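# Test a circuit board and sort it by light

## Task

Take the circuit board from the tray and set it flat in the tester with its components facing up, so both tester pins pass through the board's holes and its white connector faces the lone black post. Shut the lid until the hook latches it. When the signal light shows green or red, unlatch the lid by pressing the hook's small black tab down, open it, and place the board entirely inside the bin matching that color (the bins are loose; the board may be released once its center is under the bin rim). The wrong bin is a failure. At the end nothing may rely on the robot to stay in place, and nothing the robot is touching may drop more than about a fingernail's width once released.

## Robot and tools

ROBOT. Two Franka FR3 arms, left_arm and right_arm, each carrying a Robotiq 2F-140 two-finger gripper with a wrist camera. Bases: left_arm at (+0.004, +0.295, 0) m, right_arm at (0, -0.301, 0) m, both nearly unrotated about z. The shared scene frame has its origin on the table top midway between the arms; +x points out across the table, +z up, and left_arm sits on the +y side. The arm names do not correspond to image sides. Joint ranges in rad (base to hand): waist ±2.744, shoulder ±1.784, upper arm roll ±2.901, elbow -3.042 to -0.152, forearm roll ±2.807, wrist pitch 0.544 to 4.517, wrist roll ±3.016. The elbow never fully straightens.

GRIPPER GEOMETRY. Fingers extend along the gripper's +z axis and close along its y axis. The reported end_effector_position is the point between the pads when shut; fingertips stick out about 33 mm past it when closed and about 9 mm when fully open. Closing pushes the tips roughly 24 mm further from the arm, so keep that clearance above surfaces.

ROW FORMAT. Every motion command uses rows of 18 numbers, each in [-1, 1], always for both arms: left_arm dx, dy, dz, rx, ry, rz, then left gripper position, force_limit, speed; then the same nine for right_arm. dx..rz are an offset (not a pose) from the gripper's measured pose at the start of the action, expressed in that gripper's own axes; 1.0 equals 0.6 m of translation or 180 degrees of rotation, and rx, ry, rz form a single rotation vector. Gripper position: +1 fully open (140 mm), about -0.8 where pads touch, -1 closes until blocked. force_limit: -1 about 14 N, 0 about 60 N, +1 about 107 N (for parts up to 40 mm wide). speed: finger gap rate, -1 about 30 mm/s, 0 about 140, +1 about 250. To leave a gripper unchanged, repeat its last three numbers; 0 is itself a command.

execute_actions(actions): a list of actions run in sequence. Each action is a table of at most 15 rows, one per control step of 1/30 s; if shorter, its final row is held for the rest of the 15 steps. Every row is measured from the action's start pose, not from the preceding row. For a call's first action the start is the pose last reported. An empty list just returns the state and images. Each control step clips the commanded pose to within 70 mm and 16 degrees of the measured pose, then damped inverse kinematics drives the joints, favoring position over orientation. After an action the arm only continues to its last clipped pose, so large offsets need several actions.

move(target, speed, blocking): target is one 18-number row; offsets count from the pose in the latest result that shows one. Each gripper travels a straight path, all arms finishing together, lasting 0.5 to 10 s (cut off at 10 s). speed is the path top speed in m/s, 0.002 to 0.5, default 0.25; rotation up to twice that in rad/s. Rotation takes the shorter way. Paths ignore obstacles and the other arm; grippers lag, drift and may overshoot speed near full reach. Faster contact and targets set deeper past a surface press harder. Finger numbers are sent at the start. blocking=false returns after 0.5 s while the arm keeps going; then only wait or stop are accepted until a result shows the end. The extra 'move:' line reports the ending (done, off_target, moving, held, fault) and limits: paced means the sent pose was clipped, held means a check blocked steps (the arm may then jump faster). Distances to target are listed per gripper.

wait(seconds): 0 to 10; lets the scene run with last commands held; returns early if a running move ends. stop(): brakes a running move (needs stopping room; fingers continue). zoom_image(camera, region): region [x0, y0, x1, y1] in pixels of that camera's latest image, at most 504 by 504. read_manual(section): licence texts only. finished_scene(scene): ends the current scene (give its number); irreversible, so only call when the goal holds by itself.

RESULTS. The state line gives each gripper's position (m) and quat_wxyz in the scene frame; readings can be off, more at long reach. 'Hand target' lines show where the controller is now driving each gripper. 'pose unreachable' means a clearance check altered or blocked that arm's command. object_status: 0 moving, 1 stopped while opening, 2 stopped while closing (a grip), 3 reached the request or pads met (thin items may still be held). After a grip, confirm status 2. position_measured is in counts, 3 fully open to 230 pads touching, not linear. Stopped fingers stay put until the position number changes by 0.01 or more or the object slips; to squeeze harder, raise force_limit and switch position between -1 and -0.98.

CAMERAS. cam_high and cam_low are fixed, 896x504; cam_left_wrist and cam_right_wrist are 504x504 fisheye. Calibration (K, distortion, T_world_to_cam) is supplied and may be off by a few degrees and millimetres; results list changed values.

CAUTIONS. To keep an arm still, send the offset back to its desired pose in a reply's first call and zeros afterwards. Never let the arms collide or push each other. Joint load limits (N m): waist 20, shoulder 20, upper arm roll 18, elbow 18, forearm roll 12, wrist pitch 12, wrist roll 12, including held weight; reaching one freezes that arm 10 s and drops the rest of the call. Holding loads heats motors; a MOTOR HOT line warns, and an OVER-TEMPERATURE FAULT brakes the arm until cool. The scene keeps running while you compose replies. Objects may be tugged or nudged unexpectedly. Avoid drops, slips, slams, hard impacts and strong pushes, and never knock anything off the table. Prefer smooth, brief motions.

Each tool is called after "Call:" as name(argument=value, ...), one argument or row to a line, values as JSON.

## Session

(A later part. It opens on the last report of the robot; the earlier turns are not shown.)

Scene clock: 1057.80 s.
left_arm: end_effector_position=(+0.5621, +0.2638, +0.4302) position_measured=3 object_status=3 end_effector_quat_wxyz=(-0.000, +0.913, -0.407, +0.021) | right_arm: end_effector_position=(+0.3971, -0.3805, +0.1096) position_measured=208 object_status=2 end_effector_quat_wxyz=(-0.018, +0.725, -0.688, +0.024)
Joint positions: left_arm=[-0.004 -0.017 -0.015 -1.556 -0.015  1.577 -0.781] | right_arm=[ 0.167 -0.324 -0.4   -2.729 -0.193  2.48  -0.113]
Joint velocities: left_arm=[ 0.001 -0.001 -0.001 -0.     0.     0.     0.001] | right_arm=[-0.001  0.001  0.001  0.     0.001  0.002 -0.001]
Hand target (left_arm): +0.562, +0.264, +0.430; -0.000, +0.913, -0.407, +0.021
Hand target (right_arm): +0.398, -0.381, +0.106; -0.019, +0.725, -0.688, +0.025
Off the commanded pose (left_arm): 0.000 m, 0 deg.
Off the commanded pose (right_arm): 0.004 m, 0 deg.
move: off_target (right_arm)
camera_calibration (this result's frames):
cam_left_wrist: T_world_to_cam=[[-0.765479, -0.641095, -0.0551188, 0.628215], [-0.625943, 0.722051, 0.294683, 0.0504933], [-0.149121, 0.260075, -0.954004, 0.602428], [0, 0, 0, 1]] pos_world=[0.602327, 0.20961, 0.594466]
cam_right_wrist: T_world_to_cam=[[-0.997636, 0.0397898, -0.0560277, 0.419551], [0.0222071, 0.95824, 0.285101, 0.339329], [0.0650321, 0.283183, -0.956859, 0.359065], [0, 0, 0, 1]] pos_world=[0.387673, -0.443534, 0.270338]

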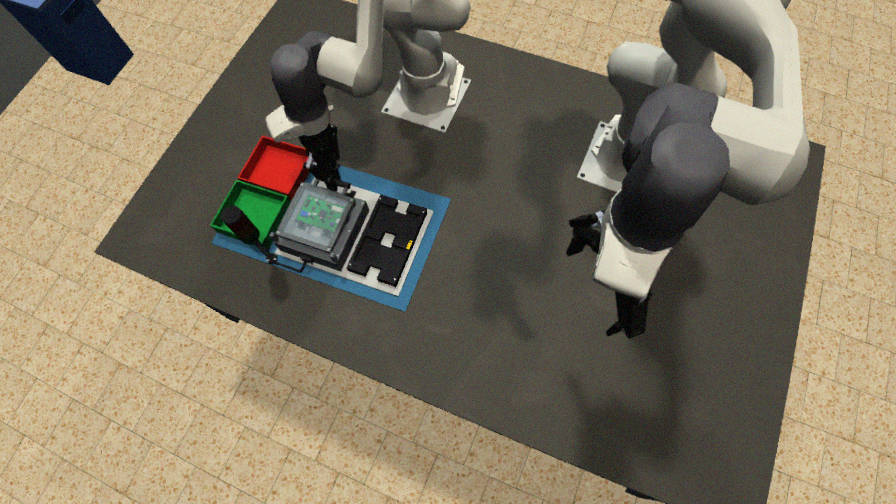

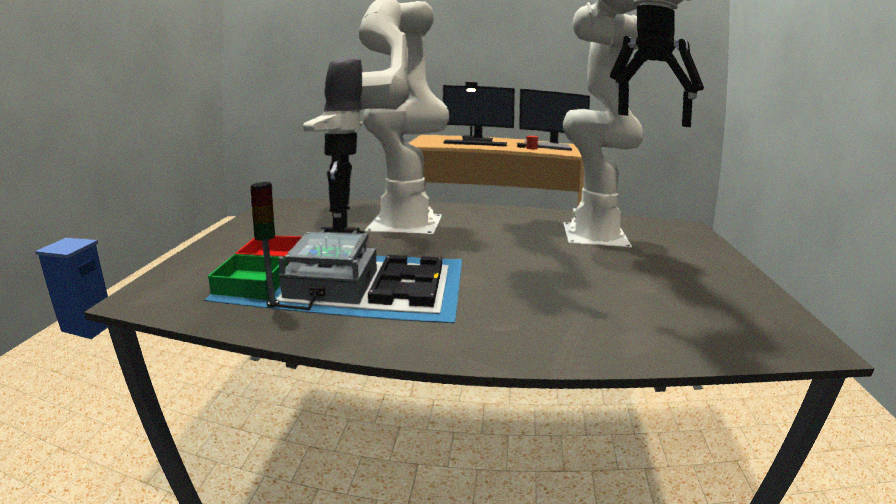

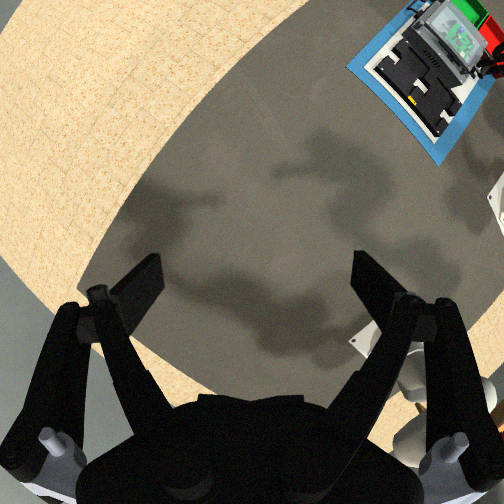

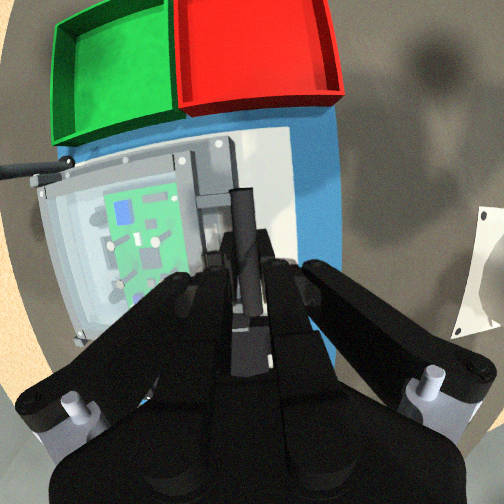

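Call:
execute_actions(
  actions=[
    [[0,0,0,0,0,0,1,0,0, 0,0,0.006,0,0,0,-0.98,-0.2,-0.6]],
    [[0,0,0,0,0,0,1,0,0, 0,0,0.012,0,0,0,-0.98,-0.2,-0.6]],
    [[0,0,0,0,0,0,1,0,0, 0,0,0.012,0,0,0,-0.98,-0.2,-0.6]],
  ],
)

Call:
zoom_image(
  camera="cam_low",
  region=[240, 170, 400, 300],
)

Call:
zoom_image(
  camera="cam_high",
  region=[300, 160, 400, 250],
)

Scene clock: 1065.33 s.
left_arm: end_effector_position=(+0.5621, +0.2638, +0.4302) position_measured=3 object_status=3 end_effector_quat_wxyz=(-0.000, +0.913, -0.407, +0.021) | right_arm: end_effector_position=(+0.3972, -0.3806, +0.1060) position_measured=210 object_status=2 end_effector_quat_wxyz=(-0.019, +0.725, -0.688, +0.023)
Joint positions: left_arm=[-0.004 -0.017 -0.015 -1.556 -0.015  1.577 -0.781] | right_arm=[ 0.169 -0.315 -0.403 -2.731 -0.188  2.491 -0.118]
Joint velocities: left_arm=[-0.     0.    -0.001 -0.001 -0.002 -0.    -0.001] | right_arm=[-0.001 -0.    -0.001 -0.001  0.002  0.001 -0.002]
Hand target (left_arm): +0.562, +0.264, +0.430; -0.000, +0.913, -0.407, +0.021
Hand target (right_arm): +0.397, -0.381, +0.101; -0.019, +0.725, -0.688, +0.024
Off the commanded pose (left_arm): 0.000 m, 0 deg.
Off the commanded pose (right_arm): 0.006 m, 0 deg.
camera_calibration (this result's frames):
cam_left_wrist: T_world_to_cam=[[-0.765479, -0.641095, -0.0551189, 0.628215], [-0.625943, 0.722051, 0.294683, 0.0504934], [-0.149121, 0.260075, -0.954004, 0.602428], [0, 0, 0, 1]] pos_world=[0.602327, 0.20961, 0.594466]
cam_right_wrist: T_world_to_cam=[[-0.997679, 0.0396975, -0.0553259, 0.419274], [0.0222088, 0.957756, 0.286725, 0.340002], [0.0643709, 0.284831, -0.956414, 0.356473], [0, 0, 0, 1]] pos_world=[0.387803, -0.443817, 0.266645]

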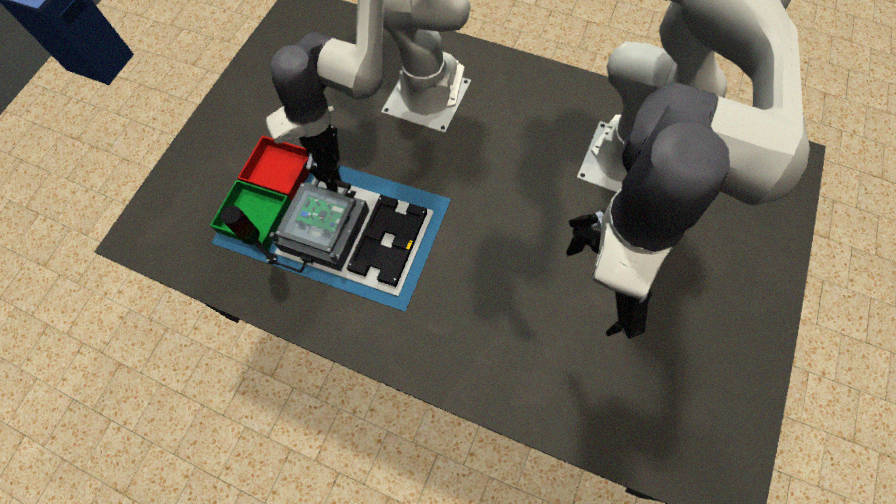

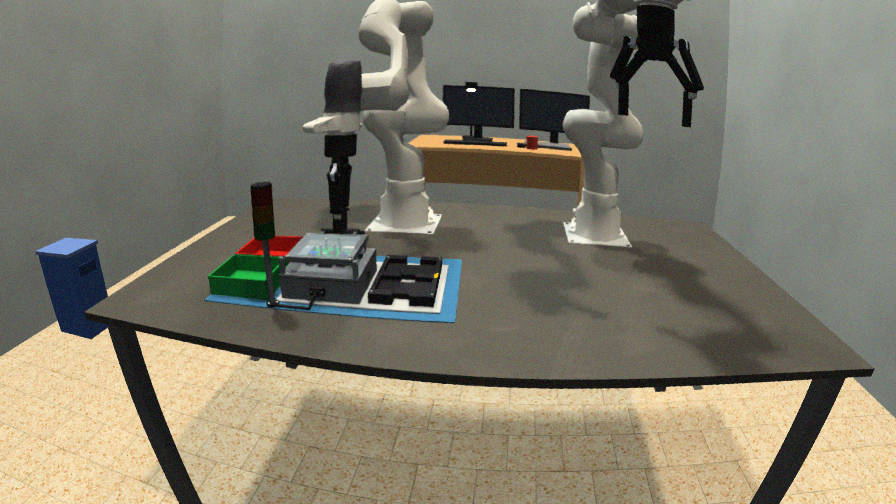

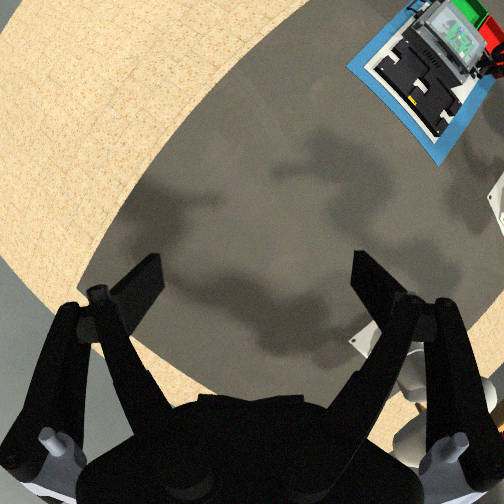

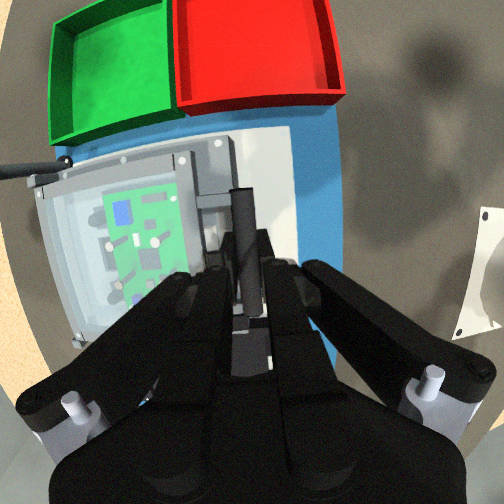

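Region (240, 170, 400, 300) of cam_low's 896x504 image, scaled by 3.150, with more detail than that image has; it fills the top 410 rows of this view, and the rest is white.

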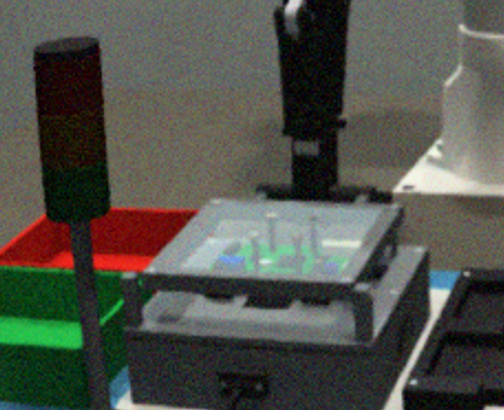

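Region (300, 160, 400, 250) of cam_high's 896x504 image, scaled by 5.040, with more detail than that image has; it fills the top 454 rows of this view, and the rest is white.

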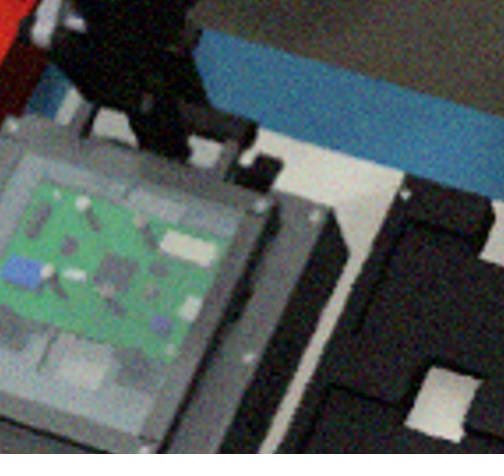

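Call:
execute_actions(
  actions=[
    [[0,0,0,0,0,0,1,0,0, 0,0,0.014,0,0,0,-0.98,-0.2,-0.6]],
    [[0,0,0,0,0,0,1,0,0, 0,0,0.014,0,0,0,-0.98,-0.2,-0.6]],
    [[0,0,0,0,0,0,1,0,0, 0,0,0.012,0,0,0,-0.98,-0.2,-0.6]],
  ],
)

Call:
zoom_image(
  camera="cam_low",
  region=[240, 170, 400, 300],
)

Call:
zoom_image(
  camera="cam_high",
  region=[300, 160, 400, 250],
)

Scene clock: 1075.53 s.
left_arm: end_effector_position=(+0.5621, +0.2638, +0.4302) position_measured=3 object_status=3 end_effector_quat_wxyz=(-0.000, +0.913, -0.407, +0.021) | right_arm: end_effector_position=(+0.3971, -0.3806, +0.1030) position_measured=210 object_status=2 end_effector_quat_wxyz=(-0.020, +0.725, -0.688, +0.022)
Joint positions: left_arm=[-0.004 -0.017 -0.015 -1.556 -0.015  1.577 -0.781] | right_arm=[ 0.17  -0.306 -0.407 -2.732 -0.179  2.501 -0.127]
Joint velocities: left_arm=[ 0.001  0.001 -0.002  0.    -0.     0.     0.001] | right_arm=[ 0.    -0.001 -0.002  0.     0.001  0.     0.001]
Hand target (left_arm): +0.562, +0.264, +0.430; -0.000, +0.913, -0.407, +0.021
Hand target (right_arm): +0.397, -0.381, +0.096; -0.020, +0.725, -0.688, +0.022
Off the commanded pose (left_arm): 0.000 m, 0 deg.
Off the commanded pose (right_arm): 0.007 m, 0 deg.
camera_calibration (this result's frames):
cam_left_wrist: T_world_to_cam=[[-0.765479, -0.641095, -0.0551187, 0.628215], [-0.625943, 0.722051, 0.294683, 0.0504934], [-0.149121, 0.260075, -0.954004, 0.602429], [0, 0, 0, 1]] pos_world=[0.602327, 0.20961, 0.594466]
cam_right_wrist: T_world_to_cam=[[-0.997694, 0.040178, -0.054711, 0.41922], [0.0225464, 0.956397, 0.291198, 0.339804], [0.0640251, 0.289293, -0.955097, 0.355293], [0, 0, 0, 1]] pos_world=[0.387844, -0.444615, 0.263324]

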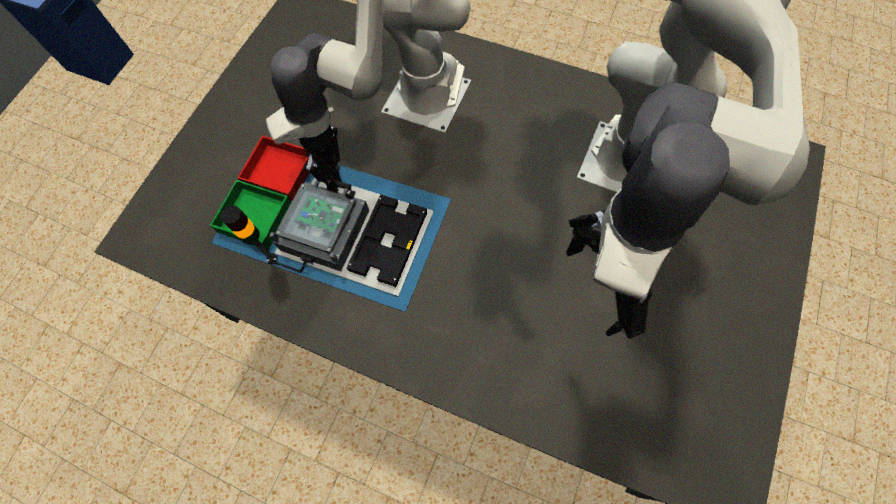

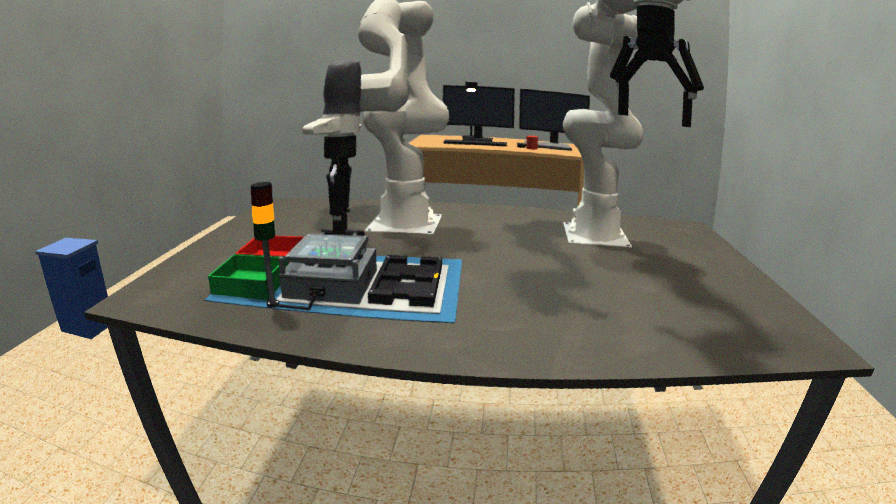

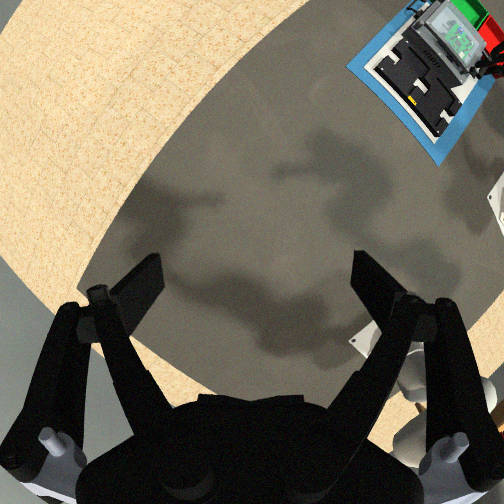

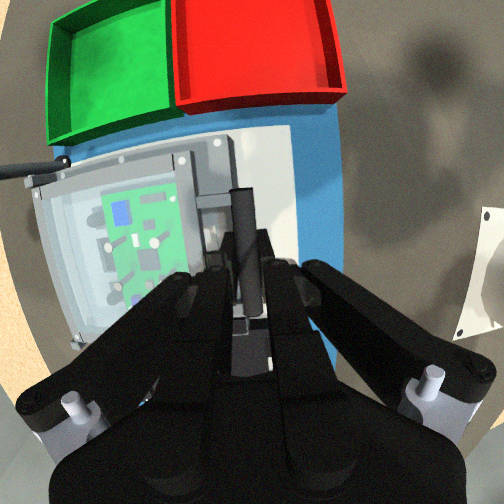

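Region (240, 170, 400, 300) of cam_low's 896x504 image, scaled by 3.150, with more detail than that image has; it fills the top 410 rows of this view, and the rest is white.

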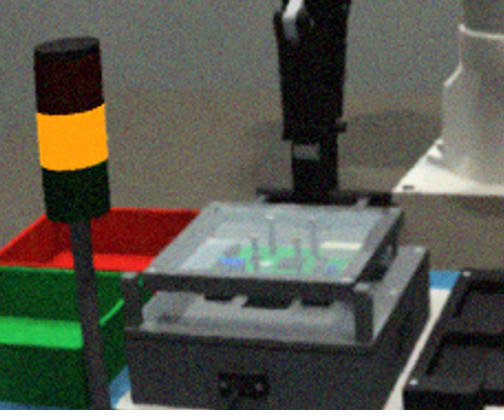

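Region (300, 160, 400, 250) of cam_high's 896x504 image, scaled by 5.040, with more detail than that image has; it fills the top 454 rows of this view, and the rest is white.

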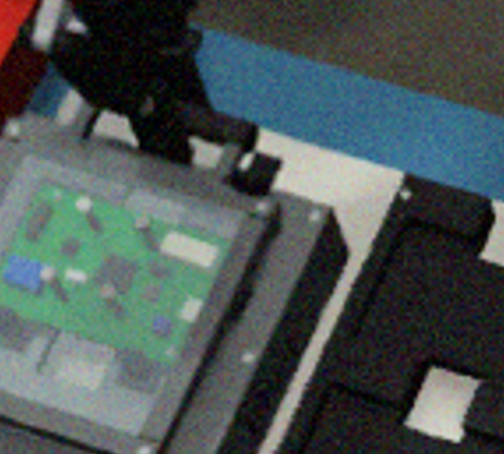

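Call:
execute_actions(
  actions=[
    [[0,0,0,0,0,0,1,0,0, 0,0,-0.004,0,0,0,-0.98,-0.2,-0.6]],
    [[0,0,0,0,0,0,1,0,0, 0,0,0,0,0,0,-0.3,-0.5,-0.6]],
    [[0,0,0,0,0,0,1,0,0, 0,0,0,0,0,0,-0.3,-0.5,-0.6]],
  ],
)

Call:
zoom_image(
  camera="cam_low",
  region=[240, 170, 400, 300],
)

Call:
zoom_image(
  camera="cam_high",
  region=[300, 160, 400, 250],
)

Scene clock: 1081.87 s.
left_arm: end_effector_position=(+0.5621, +0.2638, +0.4302) position_measured=3 object_status=3 end_effector_quat_wxyz=(-0.000, +0.913, -0.407, +0.021) | right_arm: end_effector_position=(+0.3968, -0.3805, +0.1035) position_measured=167 object_status=3 end_effector_quat_wxyz=(-0.021, +0.725, -0.688, +0.021)
Joint positions: left_arm=[-0.004 -0.017 -0.015 -1.556 -0.015  1.577 -0.781] | right_arm=[ 0.17  -0.309 -0.407 -2.733 -0.18   2.498 -0.127]
Joint velocities: left_arm=[ 0.     0.     0.001  0.001 -0.     0.    -0.   ] | right_arm=[-0.001  0.001  0.001  0.001 -0.     0.    -0.001]
Hand target (left_arm): +0.562, +0.264, +0.430; -0.000, +0.913, -0.407, +0.021
Hand target (right_arm): +0.397, -0.381, +0.104; -0.021, +0.725, -0.688, +0.021
Off the commanded pose (left_arm): 0.000 m, 0 deg.
Off the commanded pose (right_arm): 0.000 m, 0 deg.
camera_calibration (this result's frames):
cam_left_wrist: T_world_to_cam=[[-0.765479, -0.641095, -0.0551188, 0.628215], [-0.625943, 0.722051, 0.294683, 0.0504934], [-0.149121, 0.260075, -0.954004, 0.602428], [0, 0, 0, 1]] pos_world=[0.602327, 0.20961, 0.594466]
cam_right_wrist: T_world_to_cam=[[-0.997706, 0.0399829, -0.054632, 0.418797], [0.0223441, 0.956228, 0.291769, 0.339541], [0.0639064, 0.289879, -0.954927, 0.35611], [0, 0, 0, 1]] pos_world=[0.387492, -0.444652, 0.263871]

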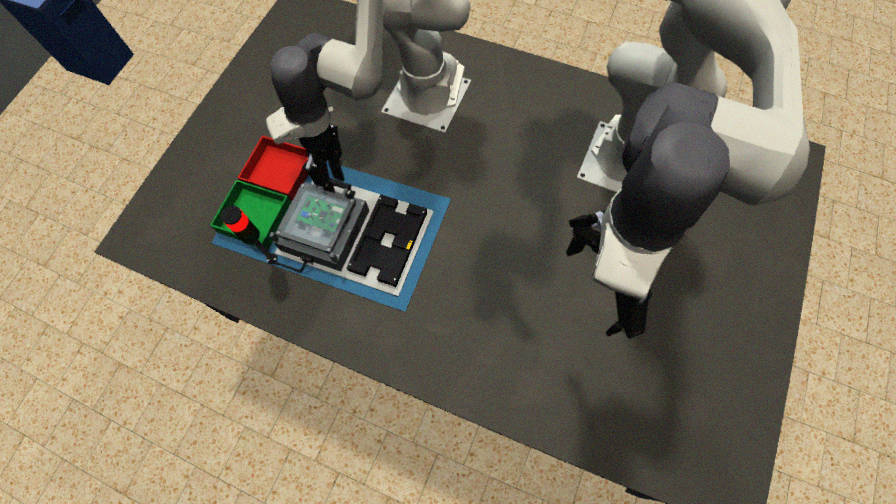

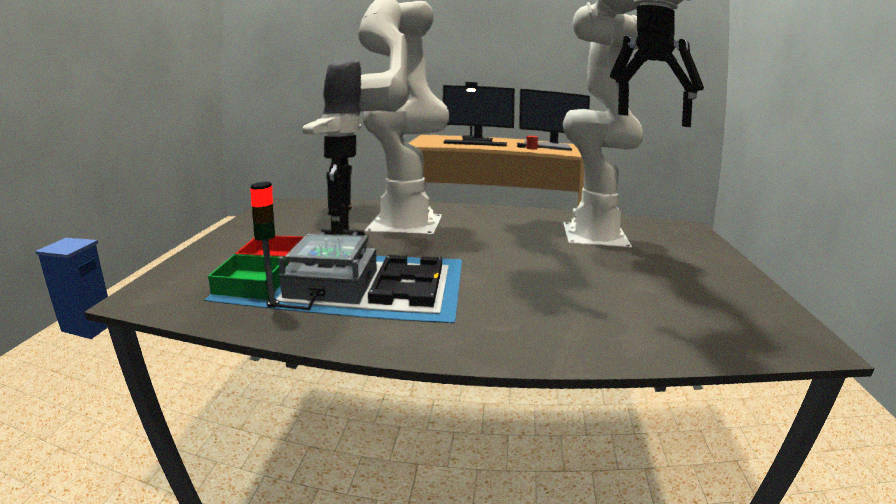

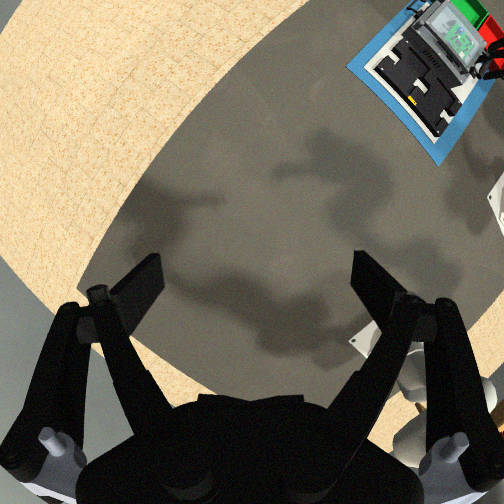

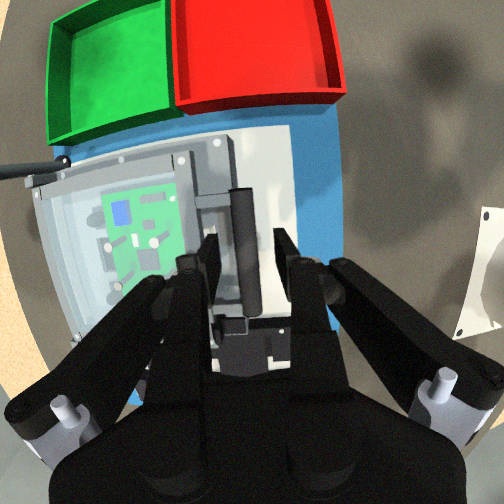

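Region (240, 170, 400, 300) of cam_low's 896x504 image, scaled by 3.150, with more detail than that image has; it fills the top 410 rows of this view, and the rest is white.

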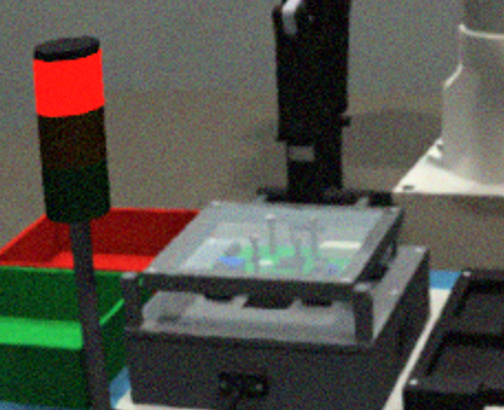

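Region (300, 160, 400, 250) of cam_high's 896x504 image, scaled by 5.040, with more detail than that image has; it fills the top 454 rows of this view, and the rest is white.

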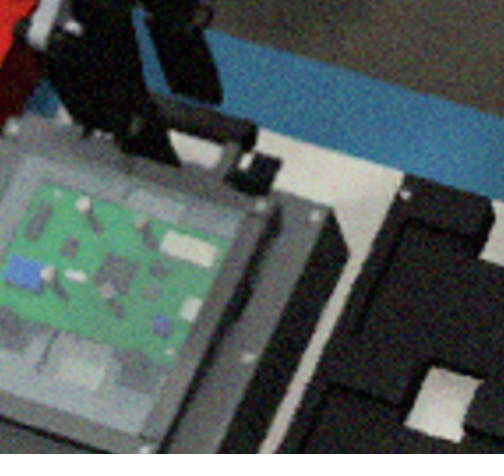

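Call:
move(
  target=[0,0,0,0,0,0,1,0,0, 0,0,-0.16,-0.015,0,0,-0.3,-0.5,-0.6],
  speed=0.1,
)

Call:
zoom_image(
  camera="cam_high",
  region=[300, 150, 400, 240],
)

Call:
zoom_image(
  camera="cam_low",
  region=[300, 190, 400, 290],
)

Scene clock: 1093.77 s.
left_arm: end_effector_position=(+0.5621, +0.2638, +0.4302) position_measured=3 object_status=3 end_effector_quat_wxyz=(-0.000, +0.913, -0.407, +0.021) | right_arm: end_effector_position=(+0.3926, -0.3826, +0.1977) position_measured=167 object_status=3 end_effector_quat_wxyz=(-0.004, +0.727, -0.687, +0.007)
Joint positions: left_arm=[-0.004 -0.017 -0.015 -1.556 -0.015  1.577 -0.781] | right_arm=[ 0.155 -0.465 -0.352 -2.578 -0.187  2.146 -0.111]
Joint velocities: left_arm=[ 0.001  0.     0.001  0.001  0.001 -0.     0.001] | right_arm=[-0.    -0.    -0.001 -0.001 -0.001 -0.011  0.002]
Hand target (left_arm): +0.562, +0.264, +0.430; -0.000, +0.913, -0.407, +0.021
Hand target (right_arm): +0.392, -0.382, +0.198; -0.003, +0.725, -0.689, +0.005
Off the commanded pose (left_arm): 0.000 m, 0 deg.
Off the commanded pose (right_arm): 0.003 m, 0 deg.
move: done
camera_calibration (this result's frames):
cam_left_wrist: T_world_to_cam=[[-0.76548, -0.641095, -0.055119, 0.628215], [-0.625943, 0.722051, 0.294683, 0.0504934], [-0.149121, 0.260075, -0.954004, 0.602428], [0, 0, 0, 1]] pos_world=[0.602327, 0.20961, 0.594466]
cam_right_wrist: T_world_to_cam=[[-0.999285, 0.0363708, -0.0103387, 0.410352], [0.0318943, 0.957643, 0.286185, 0.312046], [0.0203096, 0.285651, -0.958118, 0.462998], [0, 0, 0, 1]] pos_world=[0.390703, -0.446009, 0.358547]

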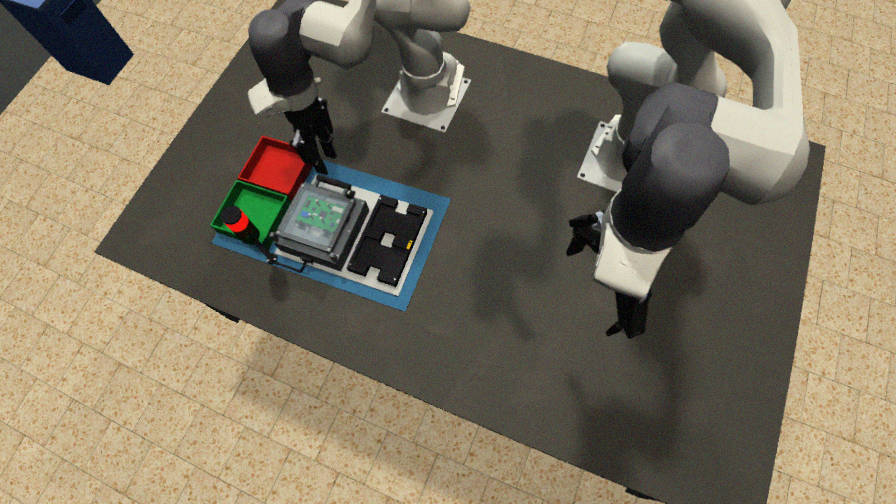

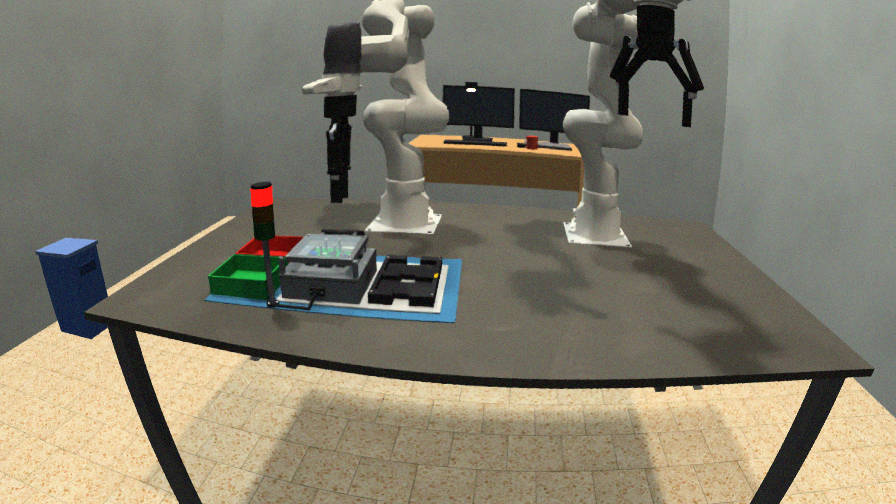

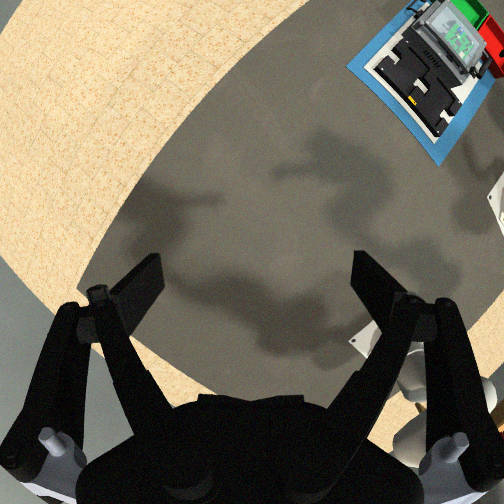

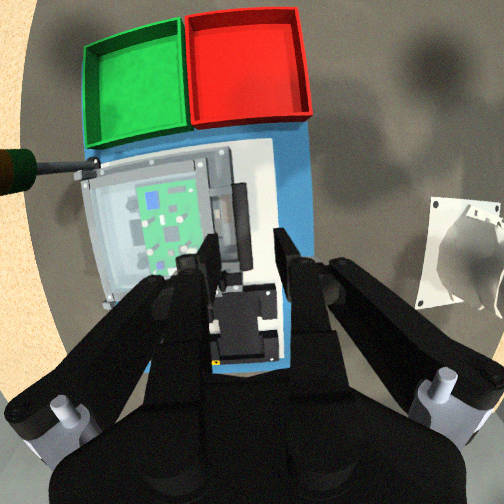

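Region (300, 150, 400, 240) of cam_high's 896x504 image, scaled by 5.040, with more detail than that image has; it fills the top 454 rows of this view, and the rest is white.

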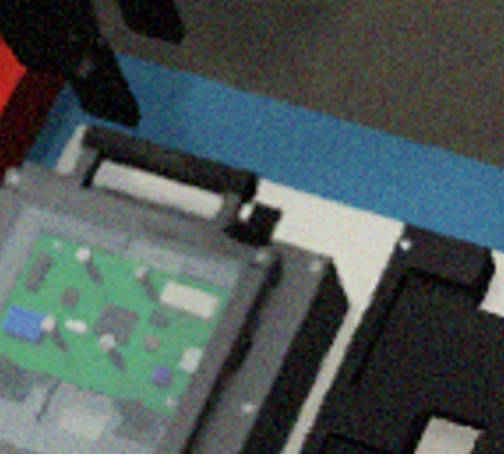

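Region (300, 190, 400, 290) of cam_low's 896x504 image, scaled by 5.040, with more detail than that image has.

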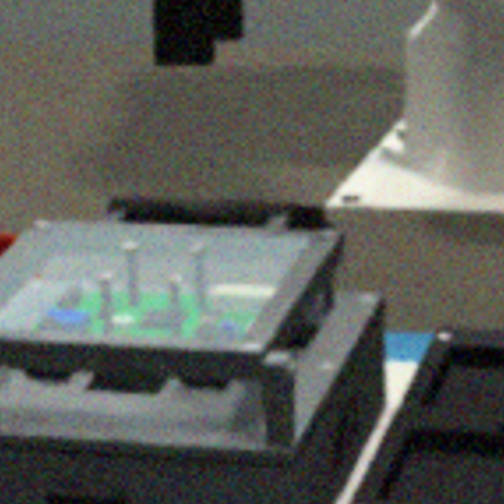

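Call:
move(
  target=[0,0,0,0,0,0,1,0,0, -0.185,-0.03,-0.02,0,0,0,-1,-0.5,0],
  speed=0.15,
)

Call:
zoom_image(
  camera="cam_right_wrist",
  region=[170, 60, 330, 220],
)

Scene clock: 1100.97 s.
left_arm: end_effector_position=(+0.5621, +0.2638, +0.4302) position_measured=3 object_status=3 end_effector_quat_wxyz=(-0.000, +0.913, -0.407, +0.021) | right_arm: end_effector_position=(+0.4078, -0.2734, +0.2107) position_measured=232 object_status=3 end_effector_quat_wxyz=(-0.005, +0.731, -0.682, +0.010)
Joint positions: left_arm=[-0.004 -0.017 -0.015 -1.556 -0.015  1.577 -0.781] | right_arm=[ 0.218 -0.435 -0.144 -2.542 -0.082  2.129  0.069]
Joint velocities: left_arm=[-0.001  0.001  0.001 -0.001  0.001 -0.    -0.001] | right_arm=[-0.003  0.001  0.003  0.     0.002  0.001  0.026]
Hand target (left_arm): +0.562, +0.264, +0.430; -0.000, +0.913, -0.407, +0.021
Hand target (right_arm): +0.407, -0.273, +0.210; -0.003, +0.726, -0.687, +0.008
Off the commanded pose (left_arm): 0.000 m, 0 deg.
Off the commanded pose (right_arm): 0.005 m, 1 deg.
move: off_target (right_arm)
camera_calibration (this result's frames):
cam_left_wrist: T_world_to_cam=[[-0.765479, -0.641095, -0.0551188, 0.628215], [-0.625943, 0.722051, 0.294683, 0.0504936], [-0.149121, 0.260075, -0.954004, 0.602429], [0, 0, 0, 1]] pos_world=[0.602327, 0.20961, 0.594466]
cam_right_wrist: T_world_to_cam=[[-0.999561, 0.0248334, -0.0161532, 0.419903], [0.0192393, 0.958787, 0.283474, 0.209287], [0.0225271, 0.283039, -0.958844, 0.44255], [0, 0, 0, 1]] pos_world=[0.405723, -0.336348, 0.371792]

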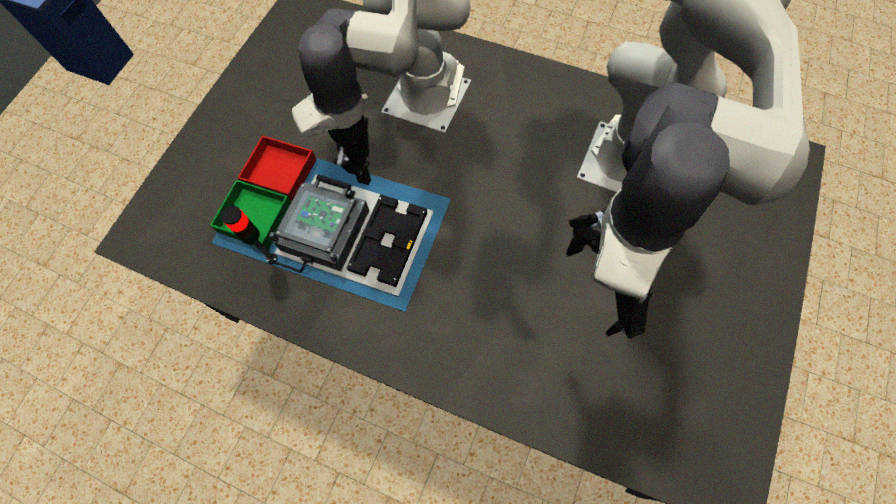

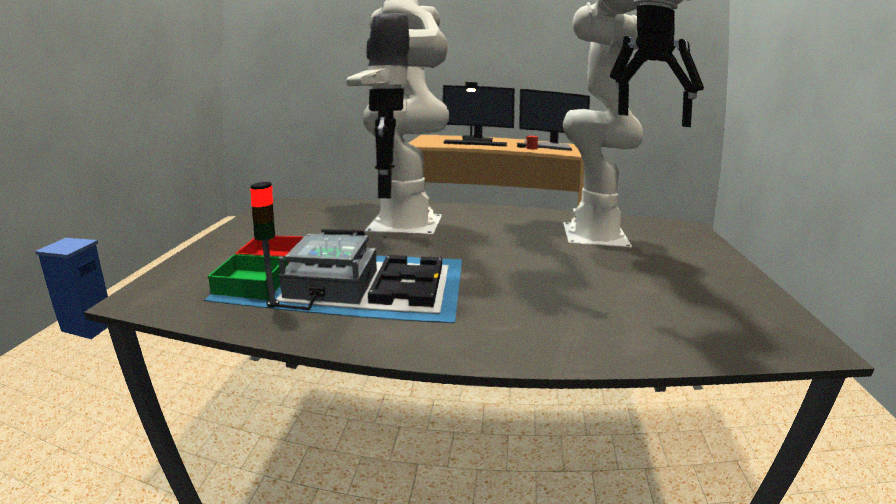

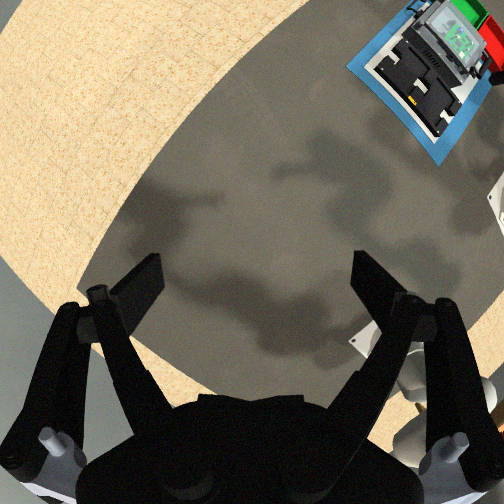

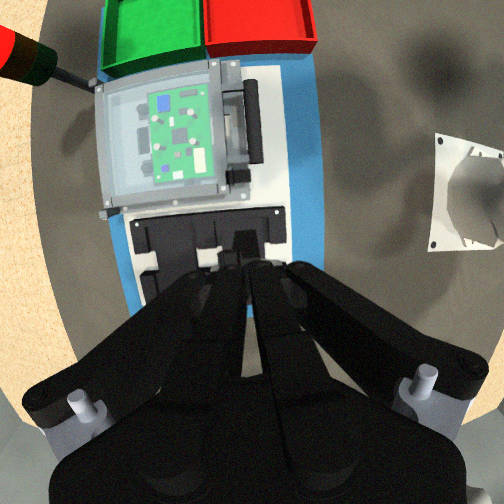

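Region (170, 60, 330, 220) of cam_right_wrist's 504x504 image, scaled by 3.150, with more detail than that image has.

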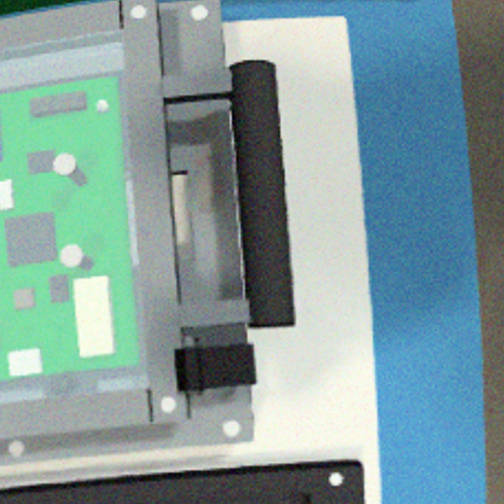

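Call:
move(
  target=[0,0,0,0,0,0,1,0,0, 0.071,0.003,0.066,0,0,0.009,-1,-0.5,0],
  speed=0.08,
)

Call:
zoom_image(
  camera="cam_high",
  region=[310, 140, 410, 230],
)

Call:
zoom_image(
  camera="cam_low",
  region=[310, 170, 410, 270],
)

Call:
zoom_image(
  camera="cam_right_wrist",
  region=[170, 130, 330, 290],
)

Scene clock: 1132.20 s.
left_arm: end_effector_position=(+0.5621, +0.2638, +0.4302) position_measured=3 object_status=3 end_effector_quat_wxyz=(-0.000, +0.913, -0.407, +0.021) | right_arm: end_effector_position=(+0.4073, -0.3146, +0.1720) position_measured=232 object_status=3 end_effector_quat_wxyz=(-0.004, +0.718, -0.696, +0.008)
Joint positions: left_arm=[-0.004 -0.017 -0.015 -1.556 -0.015  1.577 -0.781] | right_arm=[ 0.185 -0.389 -0.221 -2.603 -0.112  2.237  0.025]
Joint velocities: left_arm=[-0.001  0.     0.001 -0.001 -0.002 -0.    -0.   ] | right_arm=[-0.001 -0.    -0.    -0.001 -0.     0.012 -0.018]
Hand target (left_arm): +0.562, +0.264, +0.430; -0.000, +0.913, -0.407, +0.021
Hand target (right_arm): +0.408, -0.315, +0.171; -0.005, +0.722, -0.692, +0.009
Off the commanded pose (left_arm): 0.000 m, 0 deg.
Off the commanded pose (right_arm): 0.003 m, 1 deg.
move: done
camera_calibration (this result's frames):
cam_left_wrist: T_world_to_cam=[[-0.76548, -0.641095, -0.0551187, 0.628215], [-0.625942, 0.722051, 0.294683, 0.0504933], [-0.149121, 0.260075, -0.954004, 0.602429], [0, 0, 0, 1]] pos_world=[0.602327, 0.20961, 0.594466]
cam_right_wrist: T_world_to_cam=[[-0.998009, 0.0618214, -0.0124921, 0.430197], [0.0556869, 0.956705, 0.285684, 0.243937], [0.0296126, 0.284419, -0.958243, 0.414514], [0, 0, 0, 1]] pos_world=[0.403481, -0.377866, 0.33289]

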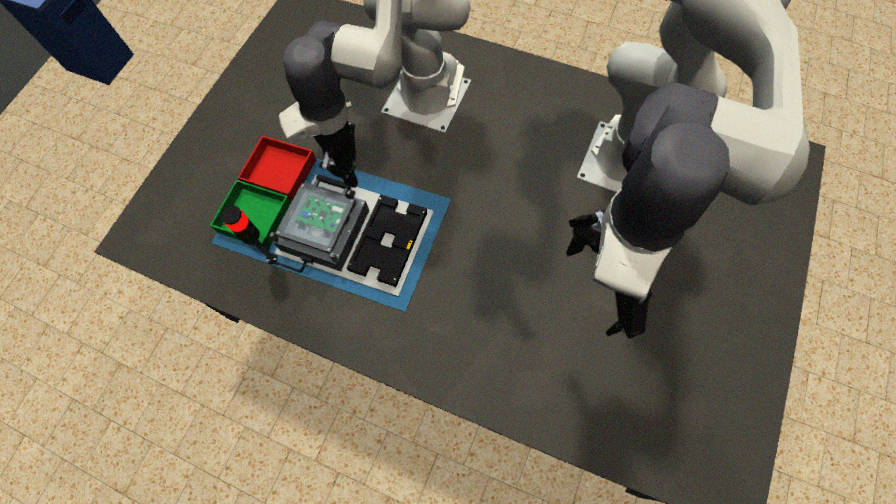

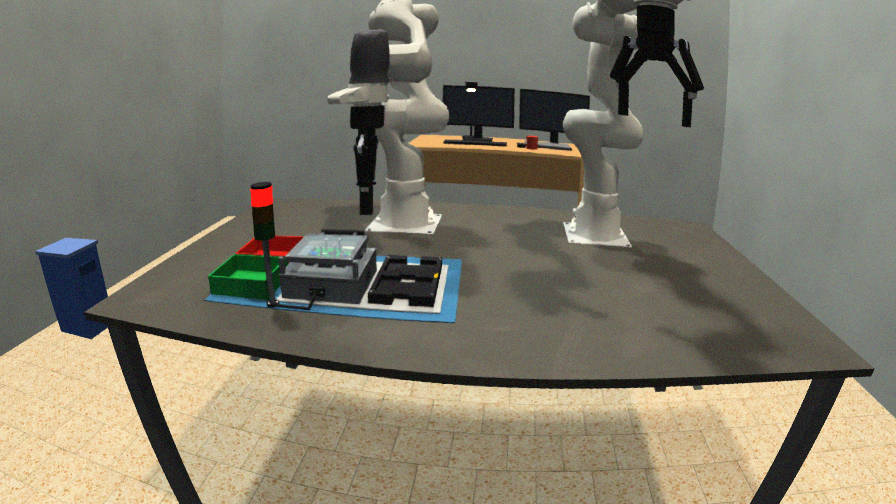

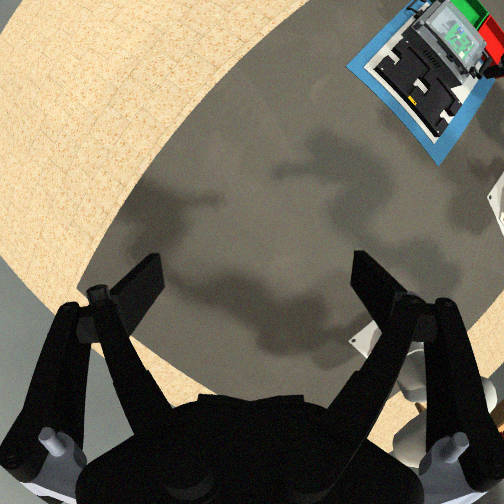

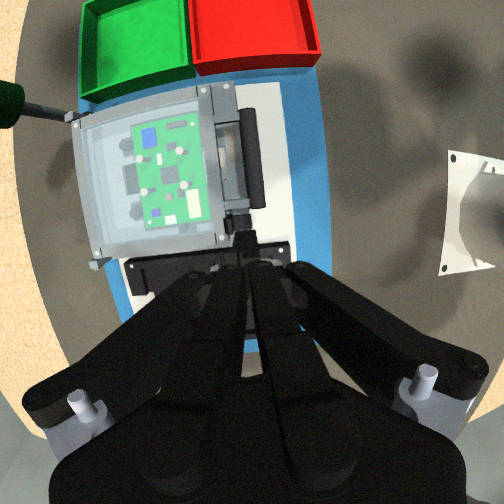

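Region (310, 140, 410, 230) of cam_high's 896x504 image, scaled by 5.040, with more detail than that image has; it fills the top 454 rows of this view, and the rest is white.

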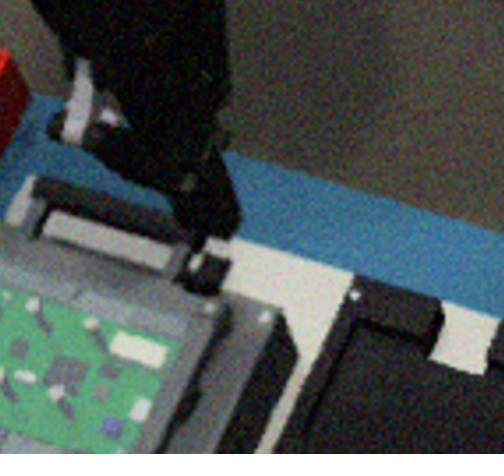

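Region (310, 170, 410, 270) of cam_low's 896x504 image, scaled by 5.040, with more detail than that image has.

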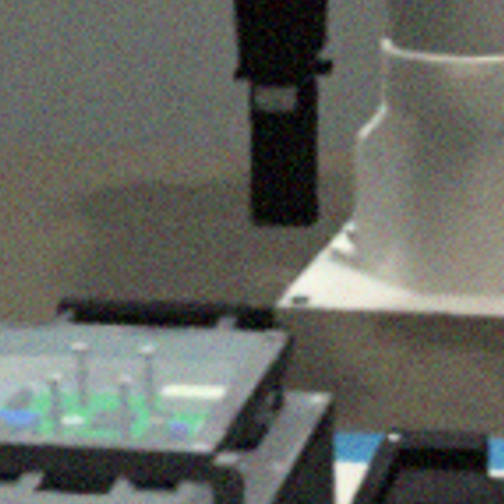

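Region (170, 130, 330, 290) of cam_right_wrist's 504x504 image, scaled by 3.150, with more detail than that image has.

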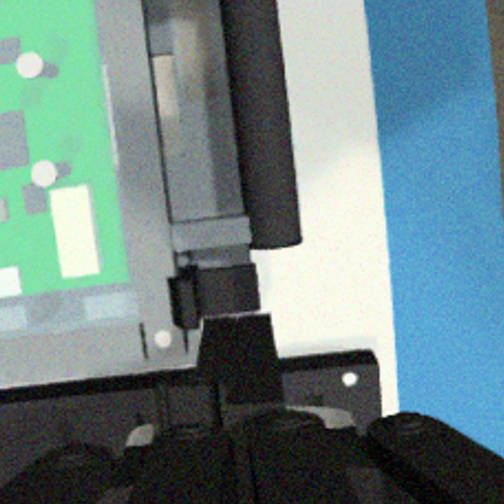

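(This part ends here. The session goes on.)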